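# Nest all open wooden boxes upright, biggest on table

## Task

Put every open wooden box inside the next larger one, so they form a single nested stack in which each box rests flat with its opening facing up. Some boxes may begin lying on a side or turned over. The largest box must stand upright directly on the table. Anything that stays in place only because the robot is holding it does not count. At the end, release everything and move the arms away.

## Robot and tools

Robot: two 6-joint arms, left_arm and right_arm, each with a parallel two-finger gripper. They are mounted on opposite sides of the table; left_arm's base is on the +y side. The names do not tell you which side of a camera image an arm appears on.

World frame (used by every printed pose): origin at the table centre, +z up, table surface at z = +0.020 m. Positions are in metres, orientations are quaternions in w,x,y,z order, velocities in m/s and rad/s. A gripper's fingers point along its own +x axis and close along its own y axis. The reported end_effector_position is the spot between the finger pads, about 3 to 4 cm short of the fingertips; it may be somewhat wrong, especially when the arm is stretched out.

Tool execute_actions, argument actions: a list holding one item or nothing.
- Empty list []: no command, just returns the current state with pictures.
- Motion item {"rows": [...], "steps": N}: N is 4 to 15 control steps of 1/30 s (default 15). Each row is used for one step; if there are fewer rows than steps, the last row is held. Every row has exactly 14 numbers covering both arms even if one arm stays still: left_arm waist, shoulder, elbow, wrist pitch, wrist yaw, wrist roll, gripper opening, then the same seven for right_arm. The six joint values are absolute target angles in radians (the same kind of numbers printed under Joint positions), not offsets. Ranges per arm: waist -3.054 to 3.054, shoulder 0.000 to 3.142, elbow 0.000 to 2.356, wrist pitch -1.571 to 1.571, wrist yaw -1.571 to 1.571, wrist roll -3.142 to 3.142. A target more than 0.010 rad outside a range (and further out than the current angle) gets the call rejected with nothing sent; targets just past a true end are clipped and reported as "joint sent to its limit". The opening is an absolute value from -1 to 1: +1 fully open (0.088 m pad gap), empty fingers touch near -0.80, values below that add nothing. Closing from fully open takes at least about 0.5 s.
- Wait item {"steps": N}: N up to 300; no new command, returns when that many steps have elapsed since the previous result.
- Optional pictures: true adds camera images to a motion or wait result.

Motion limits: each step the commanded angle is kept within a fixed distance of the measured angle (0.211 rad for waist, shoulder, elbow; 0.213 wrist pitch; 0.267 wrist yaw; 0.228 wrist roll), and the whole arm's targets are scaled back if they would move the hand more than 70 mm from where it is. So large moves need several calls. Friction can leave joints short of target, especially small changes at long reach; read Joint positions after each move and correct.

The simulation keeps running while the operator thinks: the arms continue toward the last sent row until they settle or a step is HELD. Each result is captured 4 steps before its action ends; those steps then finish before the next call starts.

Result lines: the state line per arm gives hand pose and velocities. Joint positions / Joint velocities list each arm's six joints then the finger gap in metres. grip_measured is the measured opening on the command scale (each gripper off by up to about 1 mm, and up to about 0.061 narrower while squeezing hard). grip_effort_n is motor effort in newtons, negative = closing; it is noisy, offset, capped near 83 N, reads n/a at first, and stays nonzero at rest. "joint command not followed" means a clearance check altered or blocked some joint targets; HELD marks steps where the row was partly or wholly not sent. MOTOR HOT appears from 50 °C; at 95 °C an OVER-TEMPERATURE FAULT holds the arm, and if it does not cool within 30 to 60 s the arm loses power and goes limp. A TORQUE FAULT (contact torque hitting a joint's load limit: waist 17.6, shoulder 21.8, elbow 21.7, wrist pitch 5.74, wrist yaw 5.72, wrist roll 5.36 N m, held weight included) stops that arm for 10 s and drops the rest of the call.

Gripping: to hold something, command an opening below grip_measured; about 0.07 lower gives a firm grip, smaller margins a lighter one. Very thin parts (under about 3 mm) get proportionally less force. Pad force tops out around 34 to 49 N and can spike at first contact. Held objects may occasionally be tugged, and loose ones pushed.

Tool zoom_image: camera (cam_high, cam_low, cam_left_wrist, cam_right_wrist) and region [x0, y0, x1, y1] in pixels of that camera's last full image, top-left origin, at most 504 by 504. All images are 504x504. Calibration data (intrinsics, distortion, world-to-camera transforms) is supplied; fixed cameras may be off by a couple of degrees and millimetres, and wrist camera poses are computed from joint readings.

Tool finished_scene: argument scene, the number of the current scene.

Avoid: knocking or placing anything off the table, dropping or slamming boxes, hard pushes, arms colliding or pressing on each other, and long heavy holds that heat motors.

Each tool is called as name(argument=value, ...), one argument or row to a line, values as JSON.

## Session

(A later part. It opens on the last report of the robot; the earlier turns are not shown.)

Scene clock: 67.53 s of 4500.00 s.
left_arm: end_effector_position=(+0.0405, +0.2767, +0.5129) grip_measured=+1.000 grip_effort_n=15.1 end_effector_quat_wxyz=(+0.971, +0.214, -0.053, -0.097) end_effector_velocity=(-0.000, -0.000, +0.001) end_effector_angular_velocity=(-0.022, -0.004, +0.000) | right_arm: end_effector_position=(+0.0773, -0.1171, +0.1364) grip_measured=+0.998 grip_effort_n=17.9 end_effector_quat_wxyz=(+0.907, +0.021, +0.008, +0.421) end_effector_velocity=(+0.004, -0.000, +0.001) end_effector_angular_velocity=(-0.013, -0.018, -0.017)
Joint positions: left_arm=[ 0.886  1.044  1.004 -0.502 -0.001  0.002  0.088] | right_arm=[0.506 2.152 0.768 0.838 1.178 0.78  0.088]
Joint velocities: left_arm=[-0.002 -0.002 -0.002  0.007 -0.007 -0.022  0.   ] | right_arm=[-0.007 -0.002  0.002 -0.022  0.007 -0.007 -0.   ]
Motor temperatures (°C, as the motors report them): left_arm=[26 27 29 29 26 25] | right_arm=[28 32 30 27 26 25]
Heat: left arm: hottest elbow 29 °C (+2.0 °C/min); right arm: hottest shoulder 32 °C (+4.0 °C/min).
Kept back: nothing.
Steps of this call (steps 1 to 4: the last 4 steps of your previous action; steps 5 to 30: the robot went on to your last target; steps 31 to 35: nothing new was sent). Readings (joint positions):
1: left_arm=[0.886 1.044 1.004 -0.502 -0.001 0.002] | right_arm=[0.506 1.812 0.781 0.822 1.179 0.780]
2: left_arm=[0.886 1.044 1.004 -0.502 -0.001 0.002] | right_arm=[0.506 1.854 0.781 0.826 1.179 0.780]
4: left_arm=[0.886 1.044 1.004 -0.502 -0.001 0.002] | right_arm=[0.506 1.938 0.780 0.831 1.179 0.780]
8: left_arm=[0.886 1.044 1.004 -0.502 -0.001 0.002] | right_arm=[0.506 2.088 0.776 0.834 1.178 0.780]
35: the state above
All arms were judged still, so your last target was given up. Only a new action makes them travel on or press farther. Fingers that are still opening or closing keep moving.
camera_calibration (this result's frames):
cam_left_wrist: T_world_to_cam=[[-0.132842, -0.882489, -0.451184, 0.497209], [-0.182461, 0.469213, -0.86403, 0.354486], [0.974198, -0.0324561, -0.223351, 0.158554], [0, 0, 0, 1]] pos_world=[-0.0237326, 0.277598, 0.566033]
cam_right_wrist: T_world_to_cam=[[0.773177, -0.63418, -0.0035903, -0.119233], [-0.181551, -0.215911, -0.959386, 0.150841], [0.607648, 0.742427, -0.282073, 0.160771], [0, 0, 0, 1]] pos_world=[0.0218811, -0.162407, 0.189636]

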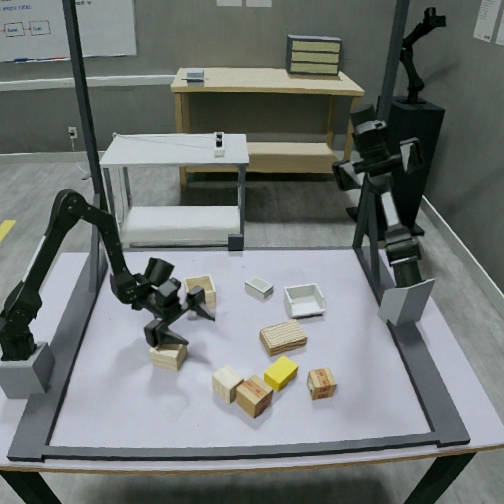

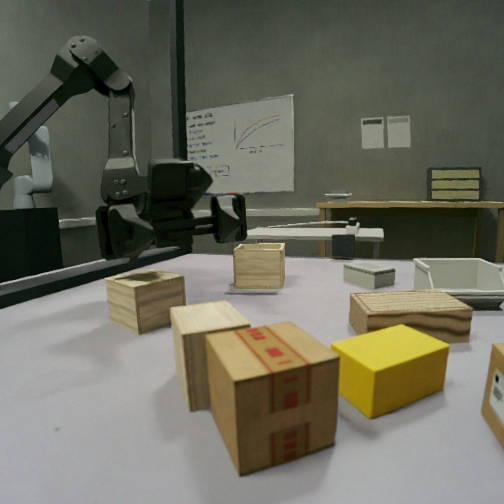

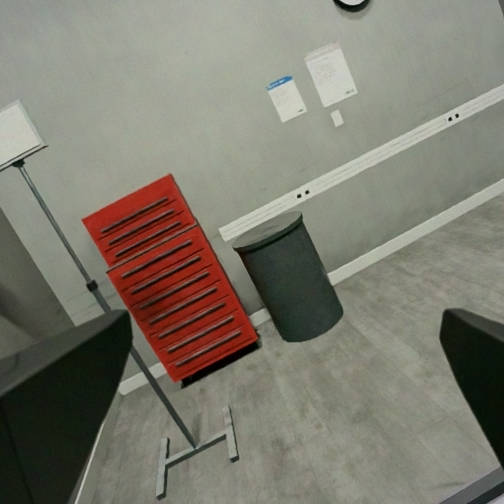

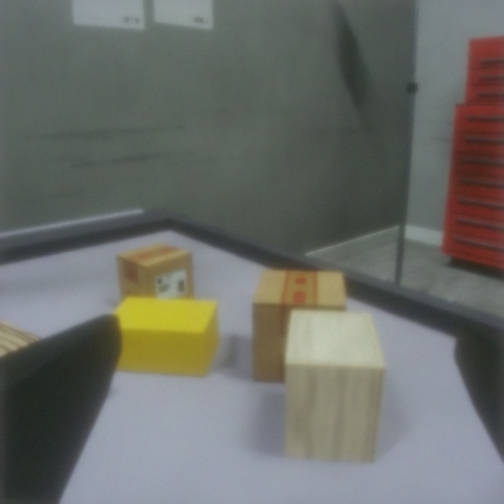

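lift went y -.1185→-.127→-.142; finger tips clear at z>.12. Dragged 5cm? Or a "push" disturbance. Anyway.

Earlier time too maybe. Now just target B at (.085,-.172), orientation from wrist image: edges: (130,50)->(240,0): image dir(110,-50); in that cam frame X=(.77,-.63), Y(down)=(-.61,-.76): world= 110*(.77,-.63)+(-50)(-.61,-.76)=(115,-31): -15°; perpendicular 75°. Hmm so it rotated from 50°→75°? So heading candidates 75° or -15°. Not good: 75° infeasible near. So redo vertical? That failing repeatedly... why moved? When releasing, fingers open to .087; lift... the box rotates -> something dragged. My rows: lift target hasq2 2.11 etc: path y drift -.008 only while z<.107. Fingertips at z=.04 when ee .076; top of the box .085 → clear at ee .12. During .107→.185 drift -y .015 & x. Fingers are along t direction faces; drift shouldn't drag 5cm. Unless box stuck to finger... or random push. Look at the picture after first placement (before release) B at pixel (195,350). Now (168,350). 27px moved. Random push perhaps ("push a loose object").

Try heading 75° feasibility at B: P=(.085,-.172,.05), f=(.26,.966): W5=(.047,-.314,.05): v=(-.119,.194,-.074): X=.200,Y=.1134-.0095+.022=.126,Z=.0356-.0025-.0707=-.0376;q1=.562;ρ=.2364;cos.846,sin.533; f base X=-.013+.965=.952;Y=-.248-.047=-.295;Z=-.078-.0126=-.09; x'=.805-.157=.648;y'=-.507-.250=-.757;cosψ=.654;ψ=-.858;p=.138. wrist4=(.2364-.067,-.0376+.0093)=(.169,-.028) rel(.149,-.132) D²=.0396 D=.199;cosγ=.703→.791;q3=.551;φ=-.725;cosδ=.0457/.1051=.435→1.121;α=.396;q2=2.746;q4=2.746-.551-.138=2.06 ✗.

So relocate again, but this time hold-check. Alternatively during the vertical carry, do better: pick station further. Same station fine; after release take picture immediately and go quick. Vertical grasp at (.085,-.172), y_ee along -15° axis i.e. 165°: roll=.06+q1+.26.
W5 z=.218: v=(-.081,.336,.094): X=.0041+.3357=.340;Y=.0772-.0165-.0281=.0326;Z=.0242-.0044+.0898=.1096;q1=.0956;ρ=.3416;x'=.0285;p=1.541;wrist4=(.3396,.1772) rel(.3196,.0737) D²=.1076 D=.328;cosγ=.193→1.3766;q3=1.137;φ=.2266;cosδ=.1137/.1732=.6565→.8546;α=1.081;q2=2.06;q4=2.06-1.137-1.541=-.618;roll=.42.
Hover: q1 .03,q2 1.90,q3 1.20,q4 -.86,roll .35. Route via high.

execute_actions(
  actions=[
    {"rows":[[0.9,1.0,1.0,-0.5,0,0,1,0.4,1.3,0.8,0.5,1.175,0.78,1]],"steps":15},
  ],
)

execute_actions(
  actions=[
    {"steps":15},
  ],
)

execute_actions(
  actions=[
    {"rows":[[0.9,1.0,1.0,-0.5,0,0,1,0.03,1.4,1.1,-1.1,-0.3,0.35,1]],"steps":15},
  ],
)

execute_actions(
  actions=[
    {"steps":45},
  ],
)

execute_actions(
  actions=[
    {"rows":[[0.9,1.0,1.0,-0.5,0,0,1,0.03,1.90,1.2,-0.86,-0.3,0.35,1]],"steps":15},
  ],
)

execute_actions(
  actions=[
    {"steps":20},
  ],
  pictures=true,
)

Scene clock: 70.97 s of 4500.00 s.
left_arm: end_effector_position=(+0.0405, +0.2767, +0.5129) grip_measured=+1.000 grip_effort_n=15.1 end_effector_quat_wxyz=(+0.971, +0.214, -0.053, -0.097) end_effector_velocity=(-0.001, +0.001, -0.000) end_effector_angular_velocity=(-0.021, +0.004, +0.004) | right_arm: end_effector_position=(+0.0783, -0.1207, +0.2815) grip_measured=+0.998 grip_effort_n=17.4 end_effector_quat_wxyz=(+0.909, +0.120, +0.011, +0.399) end_effector_velocity=(-0.095, -0.091, +0.452) end_effector_angular_velocity=(+1.029, +0.518, +0.327)
Joint positions: left_arm=[ 0.886  1.044  1.004 -0.502 -0.001  0.002  0.088] | right_arm=[0.403 1.684 0.793 0.524 1.172 0.78  0.088]
Joint velocities: left_arm=[-0.002 -0.002  0.002 -0.007 -0.007 -0.022  0.   ] | right_arm=[-0.007 -1.38   0.007 -0.183 -0.007 -0.007  0.   ]
Motor temperatures (°C, as the motors report them): left_arm=[26 27 29 30 26 25] | right_arm=[28 32 30 28 26 25]
Heat: left arm: hottest wrist pitch 30 °C (+3.0 °C/min); right arm: hottest shoulder 32 °C (+4.0 °C/min).
Steps of this call (steps 1 to 90: nothing new was sent; then 0.07 s passed at rest; steps 91 to 101: the first 11 steps of this action). Readings (joint positions):
91: left_arm=[0.886 1.044 1.004 -0.502 -0.001 0.002] | right_arm=[0.502 2.136 0.769 0.809 1.174 0.781]
92: left_arm=[0.886 1.044 1.004 -0.502 -0.001 0.002] | right_arm=[0.489 2.105 0.770 0.746 1.170 0.780]
94: left_arm=[0.886 1.044 1.004 -0.502 -0.001 0.002] | right_arm=[0.446 2.020 0.775 0.656 1.170 0.780]
98: left_arm=[0.886 1.044 1.004 -0.502 -0.001 0.002] | right_arm=[0.404 1.825 0.791 0.551 1.172 0.780]
101: the state above

Scene clock: 71.47 s of 4500.00 s.
left_arm: end_effector_position=(+0.0405, +0.2767, +0.5129) grip_measured=+1.000 grip_effort_n=14.7 end_effector_quat_wxyz=(+0.971, +0.214, -0.053, -0.097) end_effector_velocity=(+0.000, +0.003, -0.001) end_effector_angular_velocity=(-0.009, +0.005, +0.011) | right_arm: end_effector_position=(+0.0619, -0.1641, +0.4041) grip_measured=+0.998 grip_effort_n=17.9 end_effector_quat_wxyz=(+0.856, +0.288, +0.025, +0.428) end_effector_velocity=(-0.002, -0.001, +0.005) end_effector_angular_velocity=(+0.000, -0.000, +0.020)
Joint positions: left_arm=[ 0.886  1.044  1.004 -0.502 -0.001  0.002  0.088] | right_arm=[0.402 1.313 0.802 0.502 1.173 0.78  0.088]
Joint velocities: left_arm=[ 0.002 -0.002 -0.002 -0.007 -0.007 -0.007  0.   ] | right_arm=[-0.002 -0.017  0.002 -0.007 -0.022 -0.007 -0.   ]
Motor temperatures (°C, as the motors report them): left_arm=[26 27 29 30 26 25] | right_arm=[28 32 30 28 26 25]
Heat: left arm: hottest wrist pitch 30 °C (+3.0 °C/min); right arm: hottest shoulder 32 °C (+3.0 °C/min).
Kept back: nothing.
Steps of this call (steps 1 to 4: the last 4 steps of your previous action; steps 5 to 15: the robot went on to your last target). Readings (joint positions):
1: left_arm=[0.886 1.044 1.004 -0.502 -0.001 0.002] | right_arm=[0.403 1.638 0.793 0.519 1.172 0.780]
2: left_arm=[0.886 1.044 1.004 -0.502 -0.001 0.002] | right_arm=[0.403 1.592 0.793 0.515 1.172 0.780]
4: left_arm=[0.886 1.044 1.004 -0.502 -0.001 0.002] | right_arm=[0.403 1.502 0.793 0.510 1.172 0.780]
8: left_arm=[0.886 1.044 1.004 -0.502 -0.001 0.002] | right_arm=[0.402 1.354 0.799 0.508 1.173 0.780]
15: the state above

Scene clock: 71.83 s of 4500.00 s.
left_arm: end_effector_position=(+0.0405, +0.2767, +0.5129) grip_measured=+1.000 grip_effort_n=15.1 end_effector_quat_wxyz=(+0.971, +0.214, -0.053, -0.097) end_effector_velocity=(+0.000, +0.001, -0.006) end_effector_angular_velocity=(-0.001, +0.025, +0.000) | right_arm: end_effector_position=(+0.1127, -0.0989, +0.4187) grip_measured=+0.998 grip_effort_n=17.9 end_effector_quat_wxyz=(+0.861, -0.046, +0.038, +0.505) end_effector_velocity=(-0.084, +0.032, -0.346) end_effector_angular_velocity=(-2.027, +0.152, +1.116)
Joint positions: left_arm=[ 0.886  1.044  1.004 -0.502 -0.001  0.002  0.088] | right_arm=[ 0.045  1.381  1.085 -0.014  0.531  0.384  0.088]
Joint velocities: left_arm=[-0.002 -0.002 -0.002 -0.022  0.007 -0.007  0.   ] | right_arm=[-0.134  0.037  0.056 -1.458 -1.81  -0.286 -0.   ]
Motor temperatures (°C, as the motors report them): left_arm=[26 27 29 30 26 25] | right_arm=[28 32 30 28 26 25]
Heat: left arm: hottest wrist pitch 30 °C (+3.0 °C/min); right arm: hottest shoulder 32 °C (+3.0 °C/min).
Steps of this call (steps 1 to 11: the first 11 steps of this action). Readings (joint positions):
1: left_arm=[0.886 1.044 1.004 -0.502 -0.001 0.002] | right_arm=[0.390 1.318 0.817 0.472 1.144 0.751]
2: left_arm=[0.886 1.044 1.004 -0.502 -0.001 0.002] | right_arm=[0.348 1.331 0.857 0.415 1.077 0.693]
4: left_arm=[0.886 1.044 1.004 -0.502 -0.001 0.002] | right_arm=[0.248 1.368 0.951 0.319 0.950 0.588]
8: left_arm=[0.886 1.044 1.004 -0.502 -0.001 0.002] | right_arm=[0.083 1.380 1.062 0.132 0.713 0.428]
11: the state above

Scene clock: 73.33 s of 4500.00 s.
left_arm: end_effector_position=(+0.0405, +0.2767, +0.5129) grip_measured=+1.000 grip_effort_n=15.1 end_effector_quat_wxyz=(+0.971, +0.214, -0.053, -0.097) end_effector_velocity=(+0.001, +0.001, -0.001) end_effector_angular_velocity=(-0.007, -0.003, +0.003) | right_arm: end_effector_position=(+0.0595, -0.2554, +0.2435) grip_measured=+0.998 grip_effort_n=17.0 end_effector_quat_wxyz=(+0.582, -0.395, +0.520, +0.484) end_effector_velocity=(+0.000, -0.005, -0.001) end_effector_angular_velocity=(-0.021, +0.007, -0.015)
Joint positions: left_arm=[ 0.886  1.044  1.004 -0.502 -0.001  0.002  0.088] | right_arm=[ 0.032  1.393  1.09  -1.097 -0.295  0.352  0.088]
Joint velocities: left_arm=[-0.002 -0.002 -0.007  0.007 -0.007 -0.007  0.   ] | right_arm=[-0.002 -0.002 -0.002 -0.022 -0.007  0.007 -0.   ]
Motor temperatures (°C, as the motors report them): left_arm=[26 27 29 30 26 25] | right_arm=[28 32 30 28 26 25]
Heat: left arm: hottest wrist pitch 30 °C (+3.0 °C/min); right arm: hottest shoulder 32 °C (+3.0 °C/min).
Kept back: nothing.
Steps of this call (steps 1 to 4: the last 4 steps of your previous action; steps 5 to 45: the robot went on to your last target). Readings (joint positions):
1: left_arm=[0.886 1.044 1.004 -0.502 -0.001 0.002] | right_arm=[0.042 1.383 1.086 -0.063 0.470 0.376]
2: left_arm=[0.886 1.044 1.004 -0.502 -0.001 0.002] | right_arm=[0.040 1.385 1.087 -0.112 0.408 0.370]
4: left_arm=[0.886 1.044 1.004 -0.502 -0.001 0.002] | right_arm=[0.038 1.390 1.087 -0.211 0.286 0.362]
8: left_arm=[0.886 1.044 1.004 -0.502 -0.001 0.002] | right_arm=[0.034 1.392 1.087 -0.408 0.042 0.355]
45: the state above
All arms were judged still, so your last target was given up. Only a new action makes them travel on or press farther. Fingers that are still opening or closing keep moving.

Scene clock: 73.70 s of 4500.00 s.
left_arm: end_effector_position=(+0.0405, +0.2767, +0.5129) grip_measured=+1.000 grip_effort_n=15.1 end_effector_quat_wxyz=(+0.971, +0.214, -0.053, -0.097) end_effector_velocity=(-0.000, +0.001, +0.002) end_effector_angular_velocity=(+0.003, -0.012, +0.006) | right_arm: end_effector_position=(+0.0807, -0.1829, +0.1566) grip_measured=+0.998 grip_effort_n=17.4 end_effector_quat_wxyz=(+0.570, -0.419, +0.551, +0.443) end_effector_velocity=(+0.079, -0.032, -0.239) end_effector_angular_velocity=(-0.717, -0.065, -0.219)
Joint positions: left_arm=[ 0.886  1.044  1.004 -0.502 -0.001  0.002  0.088] | right_arm=[ 0.032  1.835  1.193 -0.876 -0.296  0.352  0.088]
Joint velocities: left_arm=[ 0.002 -0.002 -0.002  0.007 -0.007  0.007  0.   ] | right_arm=[-0.002  0.799 -0.007  0.051  0.007 -0.007 -0.   ]
Motor temperatures (°C, as the motors report them): left_arm=[26 27 29 30 26 25] | right_arm=[28 32 30 28 26 25]
Heat: left arm: hottest wrist pitch 30 °C (+3.0 °C/min); right arm: hottest shoulder 32 °C (+3.0 °C/min).
Steps of this call (steps 1 to 11: the first 11 steps of this action). Readings (joint positions):
1: left_arm=[0.886 1.044 1.004 -0.502 -0.001 0.002] | right_arm=[0.032 1.410 1.097 -1.092 -0.295 0.352]
2: left_arm=[0.886 1.044 1.004 -0.502 -0.001 0.002] | right_arm=[0.032 1.441 1.116 -1.045 -0.296 0.352]
4: left_arm=[0.886 1.044 1.004 -0.502 -0.001 0.002] | right_arm=[0.032 1.539 1.166 -0.938 -0.296 0.352]
8: left_arm=[0.886 1.044 1.004 -0.502 -0.001 0.002] | right_arm=[0.032 1.721 1.193 -0.887 -0.296 0.352]
11: the state above

Scene clock: 74.37 s of 4500.00 s.
left_arm: end_effector_position=(+0.0405, +0.2767, +0.5129) grip_measured=+1.000 grip_effort_n=15.1 end_effector_quat_wxyz=(+0.971, +0.214, -0.053, -0.097) end_effector_velocity=(+0.002, +0.001, -0.003) end_effector_angular_velocity=(-0.005, +0.010, +0.010) | right_arm: end_effector_position=(+0.0856, -0.1831, +0.1409) grip_measured=+0.998 grip_effort_n=17.4 end_effector_quat_wxyz=(+0.565, -0.427, +0.561, +0.428) end_effector_velocity=(-0.002, -0.002, -0.000) end_effector_angular_velocity=(-0.008, +0.007, +0.022)
Joint positions: left_arm=[ 0.886  1.044  1.004 -0.502 -0.001  0.002  0.088] | right_arm=[ 0.032  1.887  1.193 -0.862 -0.296  0.352  0.088]
Joint velocities: left_arm=[-0.002  0.002 -0.002 -0.007 -0.007 -0.007  0.   ] | right_arm=[ 0.002 -0.002 -0.002 -0.007 -0.007 -0.022 -0.   ]
Motor temperatures (°C, as the motors report them): left_arm=[26 27 29 30 26 25] | right_arm=[28 32 30 28 26 25]
Heat: left arm: hottest wrist pitch 30 °C (+2.0 °C/min); right arm: hottest shoulder 32 °C (+3.0 °C/min).
Kept back: nothing.
Steps of this call (steps 1 to 4: the last 4 steps of your previous action; steps 5 to 20: the robot went on to your last target). Readings (joint positions):
1: left_arm=[0.886 1.044 1.004 -0.502 -0.001 0.002] | right_arm=[0.032 1.856 1.193 -0.874 -0.296 0.352]
2: left_arm=[0.886 1.044 1.004 -0.502 -0.001 0.002] | right_arm=[0.032 1.869 1.193 -0.870 -0.296 0.352]
4: left_arm=[0.886 1.044 1.004 -0.502 -0.001 0.002] | right_arm=[0.032 1.877 1.193 -0.865 -0.296 0.352]
8: left_arm=[0.886 1.044 1.004 -0.502 -0.001 0.002] | right_arm=[0.032 1.881 1.193 -0.863 -0.296 0.352]
20: the state above
camera_calibration (this result's frames):
cam_left_wrist: T_world_to_cam=[[-0.132842, -0.882489, -0.451184, 0.497209], [-0.182461, 0.469213, -0.86403, 0.354486], [0.974198, -0.0324561, -0.223351, 0.158554], [0, 0, 0, 1]] pos_world=[-0.0237326, 0.277598, 0.566033]
cam_right_wrist: T_world_to_cam=[[0.973653, -0.227776, -0.0108529, -0.109221], [-0.215797, -0.935741, 0.278961, -0.160865], [-0.0736961, -0.26927, -0.960241, 0.174644], [0, 0, 0, 1]] pos_world=[0.0844996, -0.128379, 0.21139]

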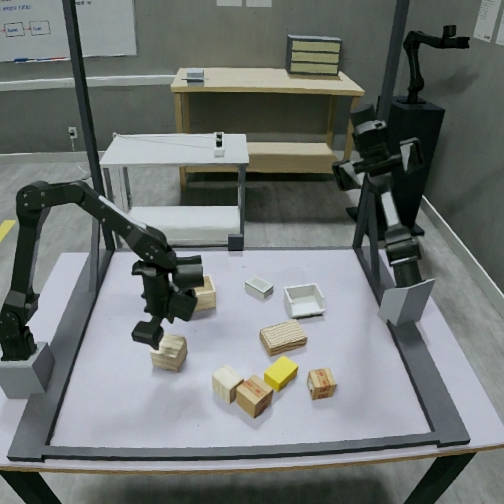

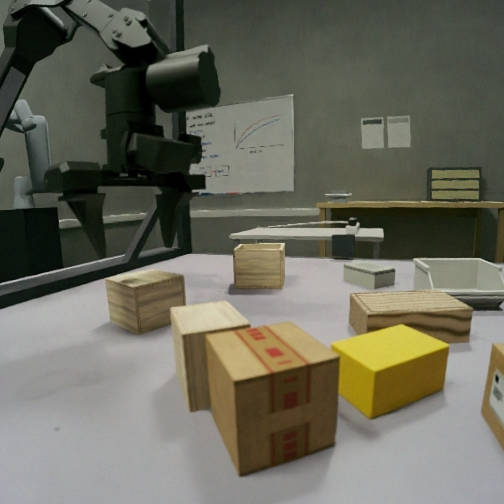

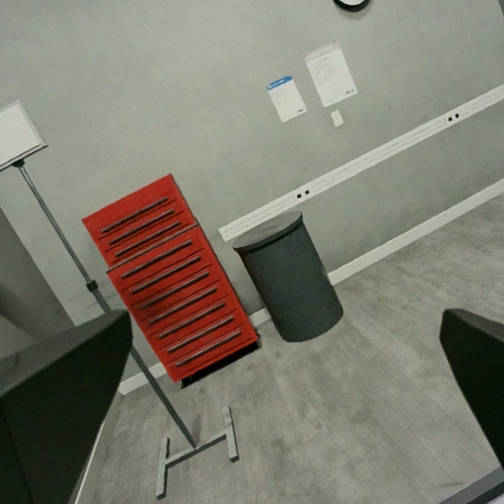

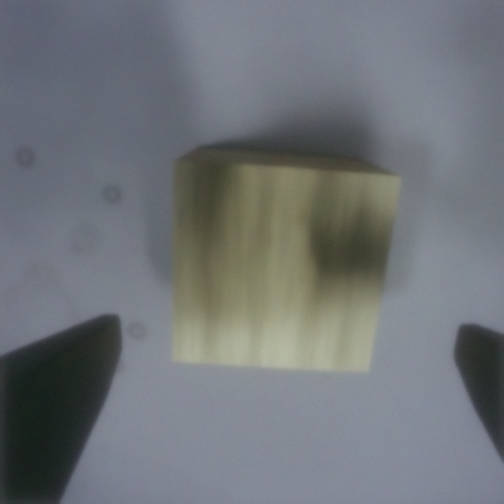

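execute_actions(
  actions=[
    {"rows":[[0.9,1.0,1.0,-0.5,0,0,1,0.06,1.93,1.22,-0.85,-0.3,0.44,1]],"steps":10},
  ],
)

execute_actions(
  actions=[
    {"rows":[[0.9,1.0,1.0,-0.5,0,0,1,0.122,2.07,1.137,-0.61,-0.3,0.5,1]],"steps":15},
  ],
)

execute_actions(
  actions=[
    {"steps":12},
  ],
  pictures=true,
)

Scene clock: 74.73 s of 4500.00 s.
left_arm: end_effector_position=(+0.0405, +0.2767, +0.5129) grip_measured=+1.000 grip_effort_n=15.1 end_effector_quat_wxyz=(+0.971, +0.214, -0.053, -0.097) end_effector_velocity=(+0.000, +0.001, -0.002) end_effector_angular_velocity=(+0.009, +0.003, +0.008) | right_arm: end_effector_position=(+0.0803, -0.1801, +0.1343) grip_measured=+0.998 grip_effort_n=17.4 end_effector_quat_wxyz=(+0.574, -0.416, +0.573, +0.411) end_effector_velocity=(-0.020, -0.013, -0.025) end_effector_angular_velocity=(-0.087, -0.001, -0.082)
Joint positions: left_arm=[ 0.886  1.044  1.004 -0.502 -0.001  0.002  0.088] | right_arm=[ 0.052  1.913  1.207 -0.854 -0.296  0.42   0.088]
Joint velocities: left_arm=[-0.002 -0.002 -0.002 -0.007 -0.007  0.007  0.   ] | right_arm=[ 0.081  0.056 -0.002 -0.007 -0.007  0.139  0.   ]
Motor temperatures (°C, as the motors report them): left_arm=[26 27 29 30 26 25] | right_arm=[28 32 30 28 26 25]
Heat: left arm: hottest wrist pitch 30 °C (+2.0 °C/min); right arm: hottest shoulder 32 °C (+3.0 °C/min).
Steps of this call (steps 1 to 5: the robot went on to your last target; steps 6 to 11: the first 6 steps of this action). Readings (joint positions):
6: left_arm=[0.886 1.044 1.004 -0.502 -0.001 0.002] | right_arm=[0.032 1.890 1.195 -0.862 -0.296 0.362]
7: left_arm=[0.886 1.044 1.004 -0.502 -0.001 0.002] | right_arm=[0.036 1.895 1.199 -0.860 -0.296 0.382]
9: left_arm=[0.886 1.044 1.004 -0.502 -0.001 0.002] | right_arm=[0.045 1.906 1.206 -0.854 -0.296 0.407]
11: the state above

Scene clock: 75.23 s of 4500.00 s.
left_arm: end_effector_position=(+0.0405, +0.2767, +0.5129) grip_measured=+1.000 grip_effort_n=15.1 end_effector_quat_wxyz=(+0.971, +0.214, -0.053, -0.097) end_effector_velocity=(+0.001, -0.002, -0.001) end_effector_angular_velocity=(+0.009, -0.000, -0.009) | right_arm: end_effector_position=(+0.0779, -0.1525, +0.1058) grip_measured=+0.998 grip_effort_n=16.0 end_effector_quat_wxyz=(+0.601, -0.385, +0.551, +0.433) end_effector_velocity=(-0.001, +0.010, -0.001) end_effector_angular_velocity=(+0.063, +0.002, +0.014)
Joint positions: left_arm=[ 0.886  1.044  1.004 -0.502 -0.001  0.002  0.088] | right_arm=[ 0.085  1.983  1.185 -0.649 -0.268  0.498  0.088]
Joint velocities: left_arm=[-0.002  0.002 -0.002  0.007  0.007  0.007  0.   ] | right_arm=[ 0.002 -0.007 -0.022  0.081  0.007  0.007 -0.   ]
Motor temperatures (°C, as the motors report them): left_arm=[26 27 29 30 26 25] | right_arm=[28 32 30 28 26 25]
Heat: left arm: hottest wrist pitch 30 °C (+2.0 °C/min); right arm: hottest shoulder 32 °C (+3.1 °C/min).
Steps of this call (steps 1 to 4: the last 4 steps of your previous action; steps 5 to 15: the first 11 steps of this action). Readings (joint positions):
5: left_arm=[0.886 1.044 1.004 -0.502 -0.001 0.002] | right_arm=[0.058 1.928 1.204 -0.833 -0.296 0.443]
6: left_arm=[0.886 1.044 1.004 -0.502 -0.001 0.002] | right_arm=[0.067 1.946 1.198 -0.770 -0.296 0.458]
8: left_arm=[0.886 1.044 1.004 -0.502 -0.001 0.002] | right_arm=[0.084 1.985 1.195 -0.716 -0.260 0.476]
12: left_arm=[0.886 1.044 1.004 -0.502 -0.001 0.002] | right_arm=[0.086 1.983 1.187 -0.662 -0.269 0.494]
15: the state above

Scene clock: 75.63 s of 4500.00 s.
left_arm: end_effector_position=(+0.0405, +0.2767, +0.5129) grip_measured=+1.000 grip_effort_n=15.1 end_effector_quat_wxyz=(+0.971, +0.214, -0.053, -0.097) end_effector_velocity=(-0.003, -0.001, -0.000) end_effector_angular_velocity=(-0.005, +0.003, -0.010) | right_arm: end_effector_position=(+0.0778, -0.1502, +0.1058) grip_measured=+0.998 grip_effort_n=16.5 end_effector_quat_wxyz=(+0.603, -0.382, +0.548, +0.437) end_effector_velocity=(-0.003, -0.002, +0.002) end_effector_angular_velocity=(-0.006, +0.036, -0.011)
Joint positions: left_arm=[ 0.886  1.044  1.004 -0.502 -0.001  0.002  0.088] | right_arm=[ 0.085  1.983  1.184 -0.636 -0.266  0.5    0.088]
Joint velocities: left_arm=[-0.002 -0.007  0.002 -0.007  0.007 -0.007  0.   ] | right_arm=[-0.007 -0.007 -0.002 -0.007 -0.037  0.007 -0.   ]
Motor temperatures (°C, as the motors report them): left_arm=[26 27 29 30 26 25] | right_arm=[28 32 30 28 26 25]
Heat: left arm: hottest wrist pitch 30 °C (+2.0 °C/min); right arm: hottest shoulder 32 °C (+3.0 °C/min).
Kept back: nothing.
Steps of this call (steps 1 to 4: the last 4 steps of your previous action; steps 5 to 12: the robot went on to your last target). Readings (joint positions):
1: left_arm=[0.886 1.044 1.004 -0.502 -0.001 0.002] | right_arm=[0.085 1.983 1.185 -0.646 -0.267 0.499]
2: left_arm=[0.886 1.044 1.004 -0.502 -0.001 0.002] | right_arm=[0.085 1.983 1.185 -0.642 -0.267 0.499]
4: left_arm=[0.886 1.044 1.004 -0.502 -0.001 0.002] | right_arm=[0.085 1.983 1.184 -0.639 -0.267 0.499]
8: left_arm=[0.886 1.044 1.004 -0.502 -0.001 0.002] | right_arm=[0.085 1.983 1.184 -0.637 -0.266 0.500]
12: the state above
camera_calibration (this result's frames):
cam_left_wrist: T_world_to_cam=[[-0.132842, -0.882489, -0.451184, 0.497209], [-0.182461, 0.469213, -0.86403, 0.354486], [0.974198, -0.0324561, -0.223351, 0.158554], [0, 0, 0, 1]] pos_world=[-0.0237326, 0.277598, 0.566033]
cam_right_wrist: T_world_to_cam=[[0.957658, -0.286538, -0.0280654, -0.100237], [-0.277226, -0.944038, 0.178714, -0.107849], [-0.0777033, -0.163367, -0.983501, 0.167863], [0, 0, 0, 1]] pos_world=[0.0791373, -0.103112, 0.181554]

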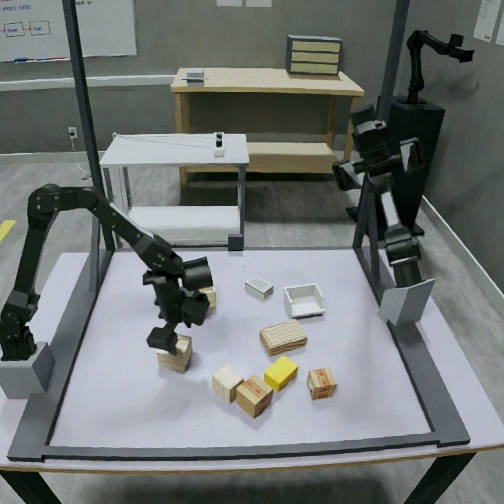

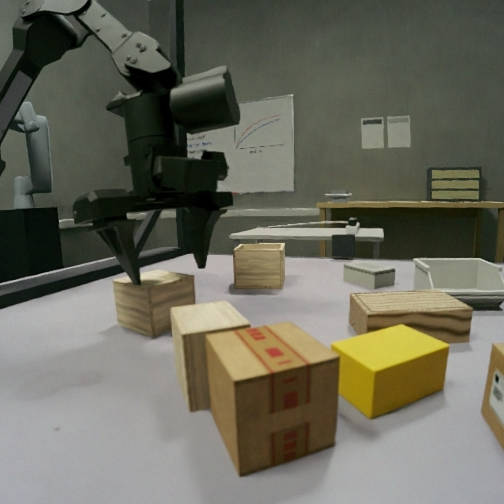

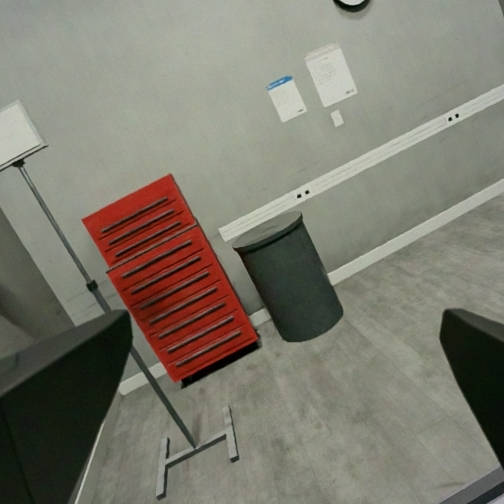

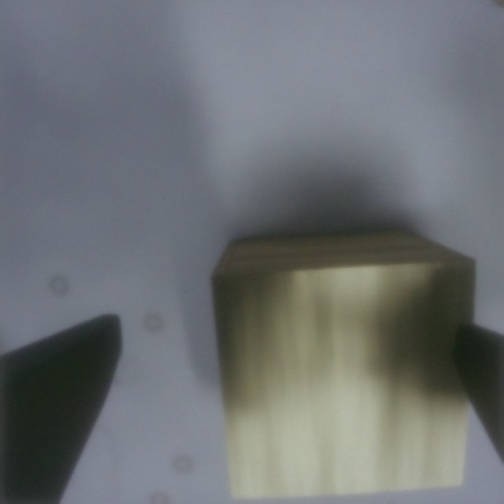

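execute_actions(
  actions=[
    {"rows":[[0.9,1.0,1.0,-0.5,0,0,1,0.0,1.93,1.24,-0.85,-0.3,0.40,1]],"steps":15},
  ],
)

execute_actions(
  actions=[
    {"steps":12},
  ],
  pictures=true,
)

Scene clock: 76.13 s of 4500.00 s.
left_arm: end_effector_position=(+0.0405, +0.2767, +0.5129) grip_measured=+1.000 grip_effort_n=15.1 end_effector_quat_wxyz=(+0.971, +0.214, -0.053, -0.097) end_effector_velocity=(-0.001, -0.002, +0.000) end_effector_angular_velocity=(+0.009, -0.005, -0.011) | right_arm: end_effector_position=(+0.0967, -0.1689, +0.1343) grip_measured=+0.998 grip_effort_n=16.0 end_effector_quat_wxyz=(+0.584, -0.400, +0.575, +0.409) end_effector_velocity=(-0.014, +0.015, +0.048) end_effector_angular_velocity=(+0.083, -0.004, +0.060)
Joint positions: left_arm=[ 0.886  1.044  1.004 -0.502 -0.001  0.002  0.088] | right_arm=[ 0.003  1.943  1.227 -0.836 -0.297  0.407  0.088]
Joint velocities: left_arm=[-0.002 -0.002 -0.002  0.007  0.007  0.007  0.   ] | right_arm=[-0.002 -0.095  0.085 -0.095  0.007 -0.037 -0.   ]
Motor temperatures (°C, as the motors report them): left_arm=[26 27 29 30 26 25] | right_arm=[28 32 30 28 26 25]
Heat: left arm: hottest wrist pitch 30 °C (+2.0 °C/min); right arm: hottest shoulder 32 °C (+3.0 °C/min).
Steps of this call (steps 1 to 4: the robot went on to your last target; steps 5 to 15: the first 11 steps of this action). Readings (joint positions):
5: left_arm=[0.886 1.044 1.004 -0.502 -0.001 0.002] | right_arm=[0.082 1.974 1.192 -0.648 -0.272 0.484]
6: left_arm=[0.886 1.044 1.004 -0.502 -0.001 0.002] | right_arm=[0.071 1.972 1.204 -0.687 -0.293 0.463]
8: left_arm=[0.886 1.044 1.004 -0.502 -0.001 0.002] | right_arm=[0.043 1.969 1.209 -0.770 -0.297 0.437]
12: left_arm=[0.886 1.044 1.004 -0.502 -0.001 0.002] | right_arm=[0.007 1.956 1.217 -0.823 -0.297 0.413]
15: the state above

Scene clock: 76.53 s of 4500.00 s.
left_arm: end_effector_position=(+0.0405, +0.2767, +0.5129) grip_measured=+1.000 grip_effort_n=15.1 end_effector_quat_wxyz=(+0.971, +0.214, -0.053, -0.097) end_effector_velocity=(+0.002, +0.001, -0.003) end_effector_angular_velocity=(-0.019, +0.013, +0.009) | right_arm: end_effector_position=(+0.0963, -0.1694, +0.1369) grip_measured=+0.998 grip_effort_n=15.6 end_effector_quat_wxyz=(+0.583, -0.402, +0.575, +0.409) end_effector_velocity=(-0.005, -0.002, +0.000) end_effector_angular_velocity=(-0.008, +0.036, +0.003)
Joint positions: left_arm=[ 0.886  1.044  1.004 -0.502 -0.001  0.002  0.088] | right_arm=[ 0.002  1.938  1.232 -0.848 -0.297  0.402  0.088]
Joint velocities: left_arm=[-0.002  0.002 -0.002 -0.007 -0.007 -0.022  0.   ] | right_arm=[-0.002 -0.002 -0.002 -0.007 -0.037 -0.007 -0.   ]
Motor temperatures (°C, as the motors report them): left_arm=[26 27 29 30 26 25] | right_arm=[28 32 30 28 26 25]
Heat: left arm: hottest wrist pitch 30 °C (+2.0 °C/min); right arm: hottest shoulder 32 °C (+3.0 °C/min).
Kept back: nothing.
Steps of this call (steps 1 to 4: the last 4 steps of your previous action; steps 5 to 12: the robot went on to your last target). Readings (joint positions):
1: left_arm=[0.886 1.044 1.004 -0.502 -0.001 0.002] | right_arm=[0.003 1.940 1.230 -0.839 -0.297 0.405]
2: left_arm=[0.886 1.044 1.004 -0.502 -0.001 0.002] | right_arm=[0.003 1.939 1.231 -0.841 -0.297 0.405]
4: left_arm=[0.886 1.044 1.004 -0.502 -0.001 0.002] | right_arm=[0.003 1.938 1.232 -0.844 -0.297 0.404]
8: left_arm=[0.886 1.044 1.004 -0.502 -0.001 0.002] | right_arm=[0.003 1.938 1.232 -0.847 -0.297 0.402]
12: the state above
camera_calibration (this result's frames):
cam_left_wrist: T_world_to_cam=[[-0.132842, -0.882489, -0.451184, 0.497209], [-0.182461, 0.469213, -0.86403, 0.354486], [0.974198, -0.0324561, -0.223351, 0.158554], [0, 0, 0, 1]] pos_world=[-0.0237326, 0.277598, 0.566033]
cam_right_wrist: T_world_to_cam=[[0.952899, -0.302907, -0.015178, -0.12673], [-0.287873, -0.919088, 0.269084, -0.133484], [-0.0954573, -0.25204, -0.962997, 0.180636], [0, 0, 0, 1]] pos_world=[0.0995775, -0.115544, 0.207947]

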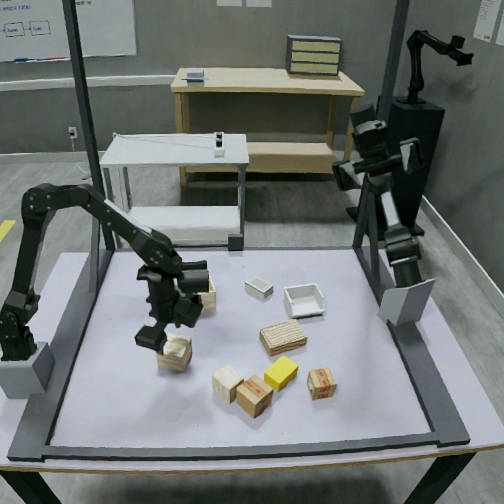

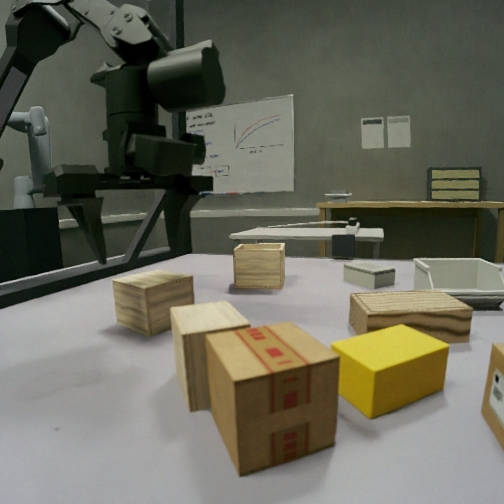

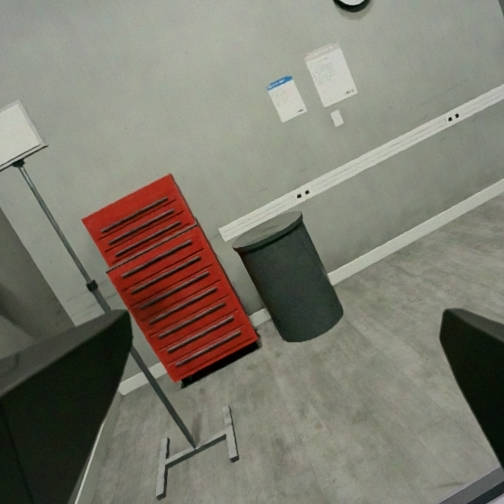

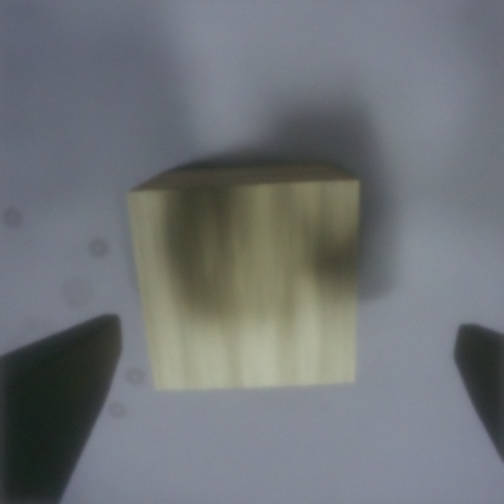

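execute_actions(
  actions=[
    {"rows":[[0.9,1.0,1.0,-0.5,0,0,1,0.05,1.975,1.293,-0.879,-0.3,0.40,1]],"steps":15},
  ],
)

execute_actions(
  actions=[
    {"rows":[[0.9,1.0,1.0,-0.5,0,0,1,0.075,2.035,1.245,-0.76,-0.3,0.425,1]],"steps":12},
  ],
)

execute_actions(
  actions=[
    {"rows":[[0.9,1.0,1.0,-0.5,0,0,1,0.104,2.10,1.198,-0.64,-0.3,0.45,1]],"steps":15},
  ],
)

execute_actions(
  actions=[
    {"steps":10},
  ],
  pictures=true,
)

Scene clock: 77.33 s of 4500.00 s.
left_arm: end_effector_position=(+0.0405, +0.2767, +0.5129) grip_measured=+1.000 grip_effort_n=15.1 end_effector_quat_wxyz=(+0.971, +0.214, -0.053, -0.097) end_effector_velocity=(+0.000, +0.001, -0.002) end_effector_angular_velocity=(-0.005, +0.006, +0.007) | right_arm: end_effector_position=(+0.0799, -0.1638, +0.1365) grip_measured=+0.998 grip_effort_n=16.5 end_effector_quat_wxyz=(+0.572, -0.418, +0.569, +0.418) end_effector_velocity=(+0.001, -0.010, -0.009) end_effector_angular_velocity=(-0.064, +0.016, -0.014)
Joint positions: left_arm=[ 0.886  1.044  1.004 -0.502 -0.001  0.002  0.088] | right_arm=[ 0.047  1.959  1.282 -0.875 -0.297  0.402  0.088]
Joint velocities: left_arm=[-0.002 -0.002 -0.002 -0.007 -0.007 -0.007  0.   ] | right_arm=[-0.002  0.027 -0.002 -0.037 -0.022 -0.007 -0.   ]
Motor temperatures (°C, as the motors report them): left_arm=[26 27 29 30 26 25] | right_arm=[28 32 30 28 26 25]
Heat: left arm: hottest wrist pitch 30 °C (+2.0 °C/min); right arm: hottest shoulder 32 °C (+3.0 °C/min).
Steps of this call (steps 1 to 13: the robot went on to your last target; steps 14 to 24: the first 11 steps of this action). Readings (joint positions):
14: left_arm=[0.886 1.044 1.004 -0.502 -0.001 0.002] | right_arm=[0.003 1.939 1.236 -0.853 -0.297 0.402]
15: left_arm=[0.886 1.044 1.004 -0.502 -0.001 0.002] | right_arm=[0.009 1.943 1.246 -0.863 -0.297 0.402]
17: left_arm=[0.886 1.044 1.004 -0.502 -0.001 0.002] | right_arm=[0.026 1.950 1.264 -0.865 -0.297 0.402]
21: left_arm=[0.886 1.044 1.004 -0.502 -0.001 0.002] | right_arm=[0.045 1.956 1.281 -0.873 -0.297 0.402]
24: the state above

Scene clock: 77.73 s of 4500.00 s.
left_arm: end_effector_position=(+0.0405, +0.2767, +0.5129) grip_measured=+1.000 grip_effort_n=15.1 end_effector_quat_wxyz=(+0.971, +0.214, -0.053, -0.097) end_effector_velocity=(-0.003, +0.001, +0.001) end_effector_angular_velocity=(-0.007, -0.003, +0.003) | right_arm: end_effector_position=(+0.0785, -0.1577, +0.1095) grip_measured=+0.998 grip_effort_n=16.0 end_effector_quat_wxyz=(+0.571, -0.418, +0.566, +0.423) end_effector_velocity=(+0.004, -0.011, -0.039) end_effector_angular_velocity=(-0.047, +0.002, -0.013)
Joint positions: left_arm=[ 0.886  1.044  1.004 -0.502 -0.001  0.002  0.088] | right_arm=[ 0.071  2.02   1.258 -0.776 -0.297  0.42   0.088]
Joint velocities: left_arm=[-0.002 -0.007  0.002 -0.007 -0.007 -0.007  0.   ] | right_arm=[ 0.022  0.071 -0.066  0.095 -0.007  0.022 -0.   ]
Motor temperatures (°C, as the motors report them): left_arm=[26 27 29 30 26 25] | right_arm=[28 32 30 28 26 25]
Heat: left arm: hottest wrist pitch 30 °C (+2.0 °C/min); right arm: hottest shoulder 32 °C (+3.0 °C/min).
Steps of this call (steps 1 to 4: the last 4 steps of your previous action; steps 5 to 12: the first 8 steps of this action). Readings (joint positions):
5: left_arm=[0.886 1.044 1.004 -0.502 -0.001 0.002] | right_arm=[0.047 1.967 1.281 -0.869 -0.297 0.404]
6: left_arm=[0.886 1.044 1.004 -0.502 -0.001 0.002] | right_arm=[0.050 1.974 1.279 -0.838 -0.297 0.408]
8: left_arm=[0.886 1.044 1.004 -0.502 -0.001 0.002] | right_arm=[0.060 1.997 1.277 -0.797 -0.297 0.414]
12: the state above

Scene clock: 78.23 s of 4500.00 s.
left_arm: end_effector_position=(+0.0405, +0.2767, +0.5129) grip_measured=+1.000 grip_effort_n=15.1 end_effector_quat_wxyz=(+0.971, +0.214, -0.053, -0.097) end_effector_velocity=(-0.000, -0.000, +0.001) end_effector_angular_velocity=(-0.008, -0.007, +0.001) | right_arm: end_effector_position=(+0.0779, -0.1581, +0.0747) grip_measured=+0.998 grip_effort_n=15.6 end_effector_quat_wxyz=(+0.570, -0.419, +0.565, +0.425) end_effector_velocity=(-0.002, +0.015, -0.000) end_effector_angular_velocity=(+0.071, +0.018, +0.013)
Joint positions: left_arm=[ 0.886  1.044  1.004 -0.502 -0.001  0.002  0.088] | right_arm=[ 0.101  2.088  1.208 -0.647 -0.297  0.447  0.088]
Joint velocities: left_arm=[-0.002 -0.002 -0.002  0.007 -0.007 -0.007  0.   ] | right_arm=[-0.002 -0.002 -0.007  0.081 -0.007  0.007 -0.   ]
Motor temperatures (°C, as the motors report them): left_arm=[26 27 29 30 26 25] | right_arm=[28 32 30 28 26 25]
Heat: left arm: hottest wrist pitch 30 °C (+2.0 °C/min); right arm: hottest shoulder 32 °C (+3.0 °C/min).
Steps of this call (steps 1 to 4: the last 4 steps of your previous action; steps 5 to 15: the first 11 steps of this action). Readings (joint positions):
5: left_arm=[0.886 1.044 1.004 -0.502 -0.001 0.002] | right_arm=[0.073 2.027 1.252 -0.752 -0.297 0.426]
6: left_arm=[0.886 1.044 1.004 -0.502 -0.001 0.002] | right_arm=[0.076 2.034 1.245 -0.717 -0.297 0.432]
8: left_arm=[0.886 1.044 1.004 -0.502 -0.001 0.002] | right_arm=[0.087 2.058 1.233 -0.681 -0.297 0.439]
12: left_arm=[0.886 1.044 1.004 -0.502 -0.001 0.002] | right_arm=[0.101 2.086 1.209 -0.658 -0.297 0.445]
15: the state above

Scene clock: 78.57 s of 4500.00 s.
left_arm: end_effector_position=(+0.0405, +0.2767, +0.5129) grip_measured=+1.000 grip_effort_n=15.1 end_effector_quat_wxyz=(+0.971, +0.214, -0.053, -0.097) end_effector_velocity=(-0.001, +0.003, +0.001) end_effector_angular_velocity=(-0.008, -0.005, +0.019) | right_arm: end_effector_position=(+0.0778, -0.1572, +0.0746) grip_measured=+0.998 grip_effort_n=16.0 end_effector_quat_wxyz=(+0.571, -0.418, +0.564, +0.427) end_effector_velocity=(+0.001, -0.003, -0.001) end_effector_angular_velocity=(-0.012, +0.005, +0.002)
Joint positions: left_arm=[ 0.886  1.044  1.004 -0.502 -0.001  0.002  0.088] | right_arm=[ 0.101  2.088  1.208 -0.642 -0.297  0.448  0.088]
Joint velocities: left_arm=[-0.002 -0.002  0.002 -0.007 -0.022 -0.007  0.   ] | right_arm=[-0.002  0.002 -0.002 -0.007 -0.007 -0.007 -0.   ]
Motor temperatures (°C, as the motors report them): left_arm=[26 27 29 30 26 25] | right_arm=[28 32 30 28 26 25]
Heat: left arm: hottest wrist pitch 30 °C (+2.0 °C/min); right arm: hottest shoulder 32 °C (+3.0 °C/min).
Kept back: nothing.
Steps of this call (steps 1 to 4: the last 4 steps of your previous action; steps 5 to 10: the robot went on to your last target). Readings (joint positions):
1: left_arm=[0.886 1.044 1.004 -0.502 -0.001 0.002] | right_arm=[0.101 2.088 1.208 -0.645 -0.297 0.447]
2: left_arm=[0.886 1.044 1.004 -0.502 -0.001 0.002] | right_arm=[0.101 2.088 1.208 -0.644 -0.297 0.447]
4: left_arm=[0.886 1.044 1.004 -0.502 -0.001 0.002] | right_arm=[0.101 2.088 1.208 -0.644 -0.297 0.447]
8: left_arm=[0.886 1.044 1.004 -0.502 -0.001 0.002] | right_arm=[0.101 2.088 1.208 -0.642 -0.297 0.448]
10: the state above
camera_calibration (this result's frames):
cam_left_wrist: T_world_to_cam=[[-0.132842, -0.882489, -0.451184, 0.497209], [-0.182461, 0.469213, -0.86403, 0.354486], [0.974198, -0.0324561, -0.223351, 0.158554], [0, 0, 0, 1]] pos_world=[-0.0237326, 0.277598, 0.566033]
cam_right_wrist: T_world_to_cam=[[0.968846, -0.247047, -0.0174738, -0.0986121], [-0.233376, -0.934294, 0.269502, -0.117493], [-0.0829052, -0.257028, -0.962841, 0.120148], [0, 0, 0, 1]] pos_world=[0.0780808, -0.103253, 0.145625]

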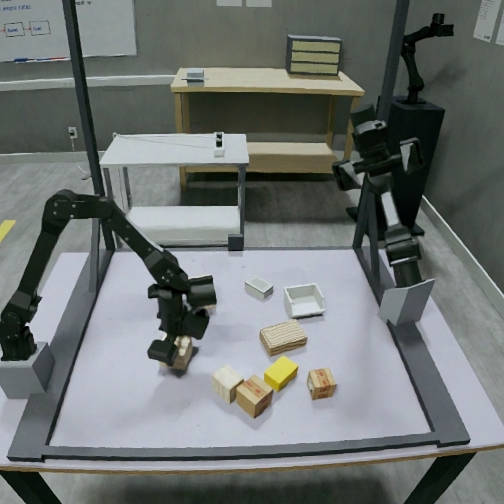

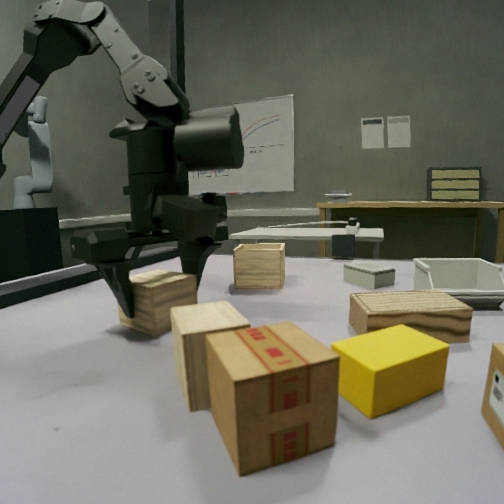

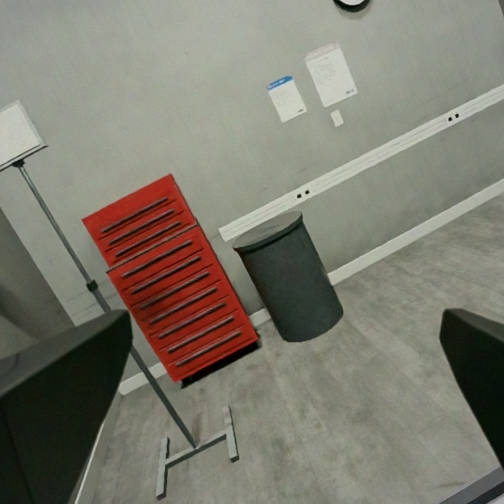

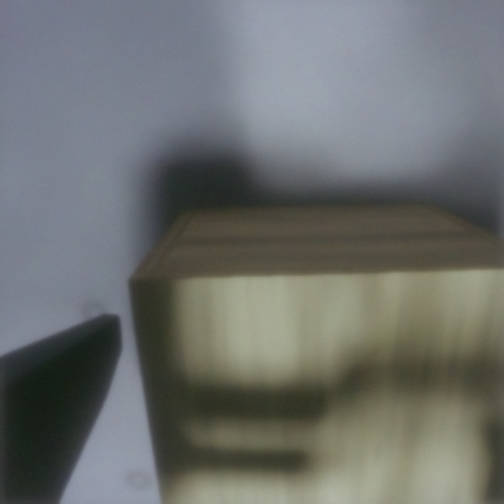

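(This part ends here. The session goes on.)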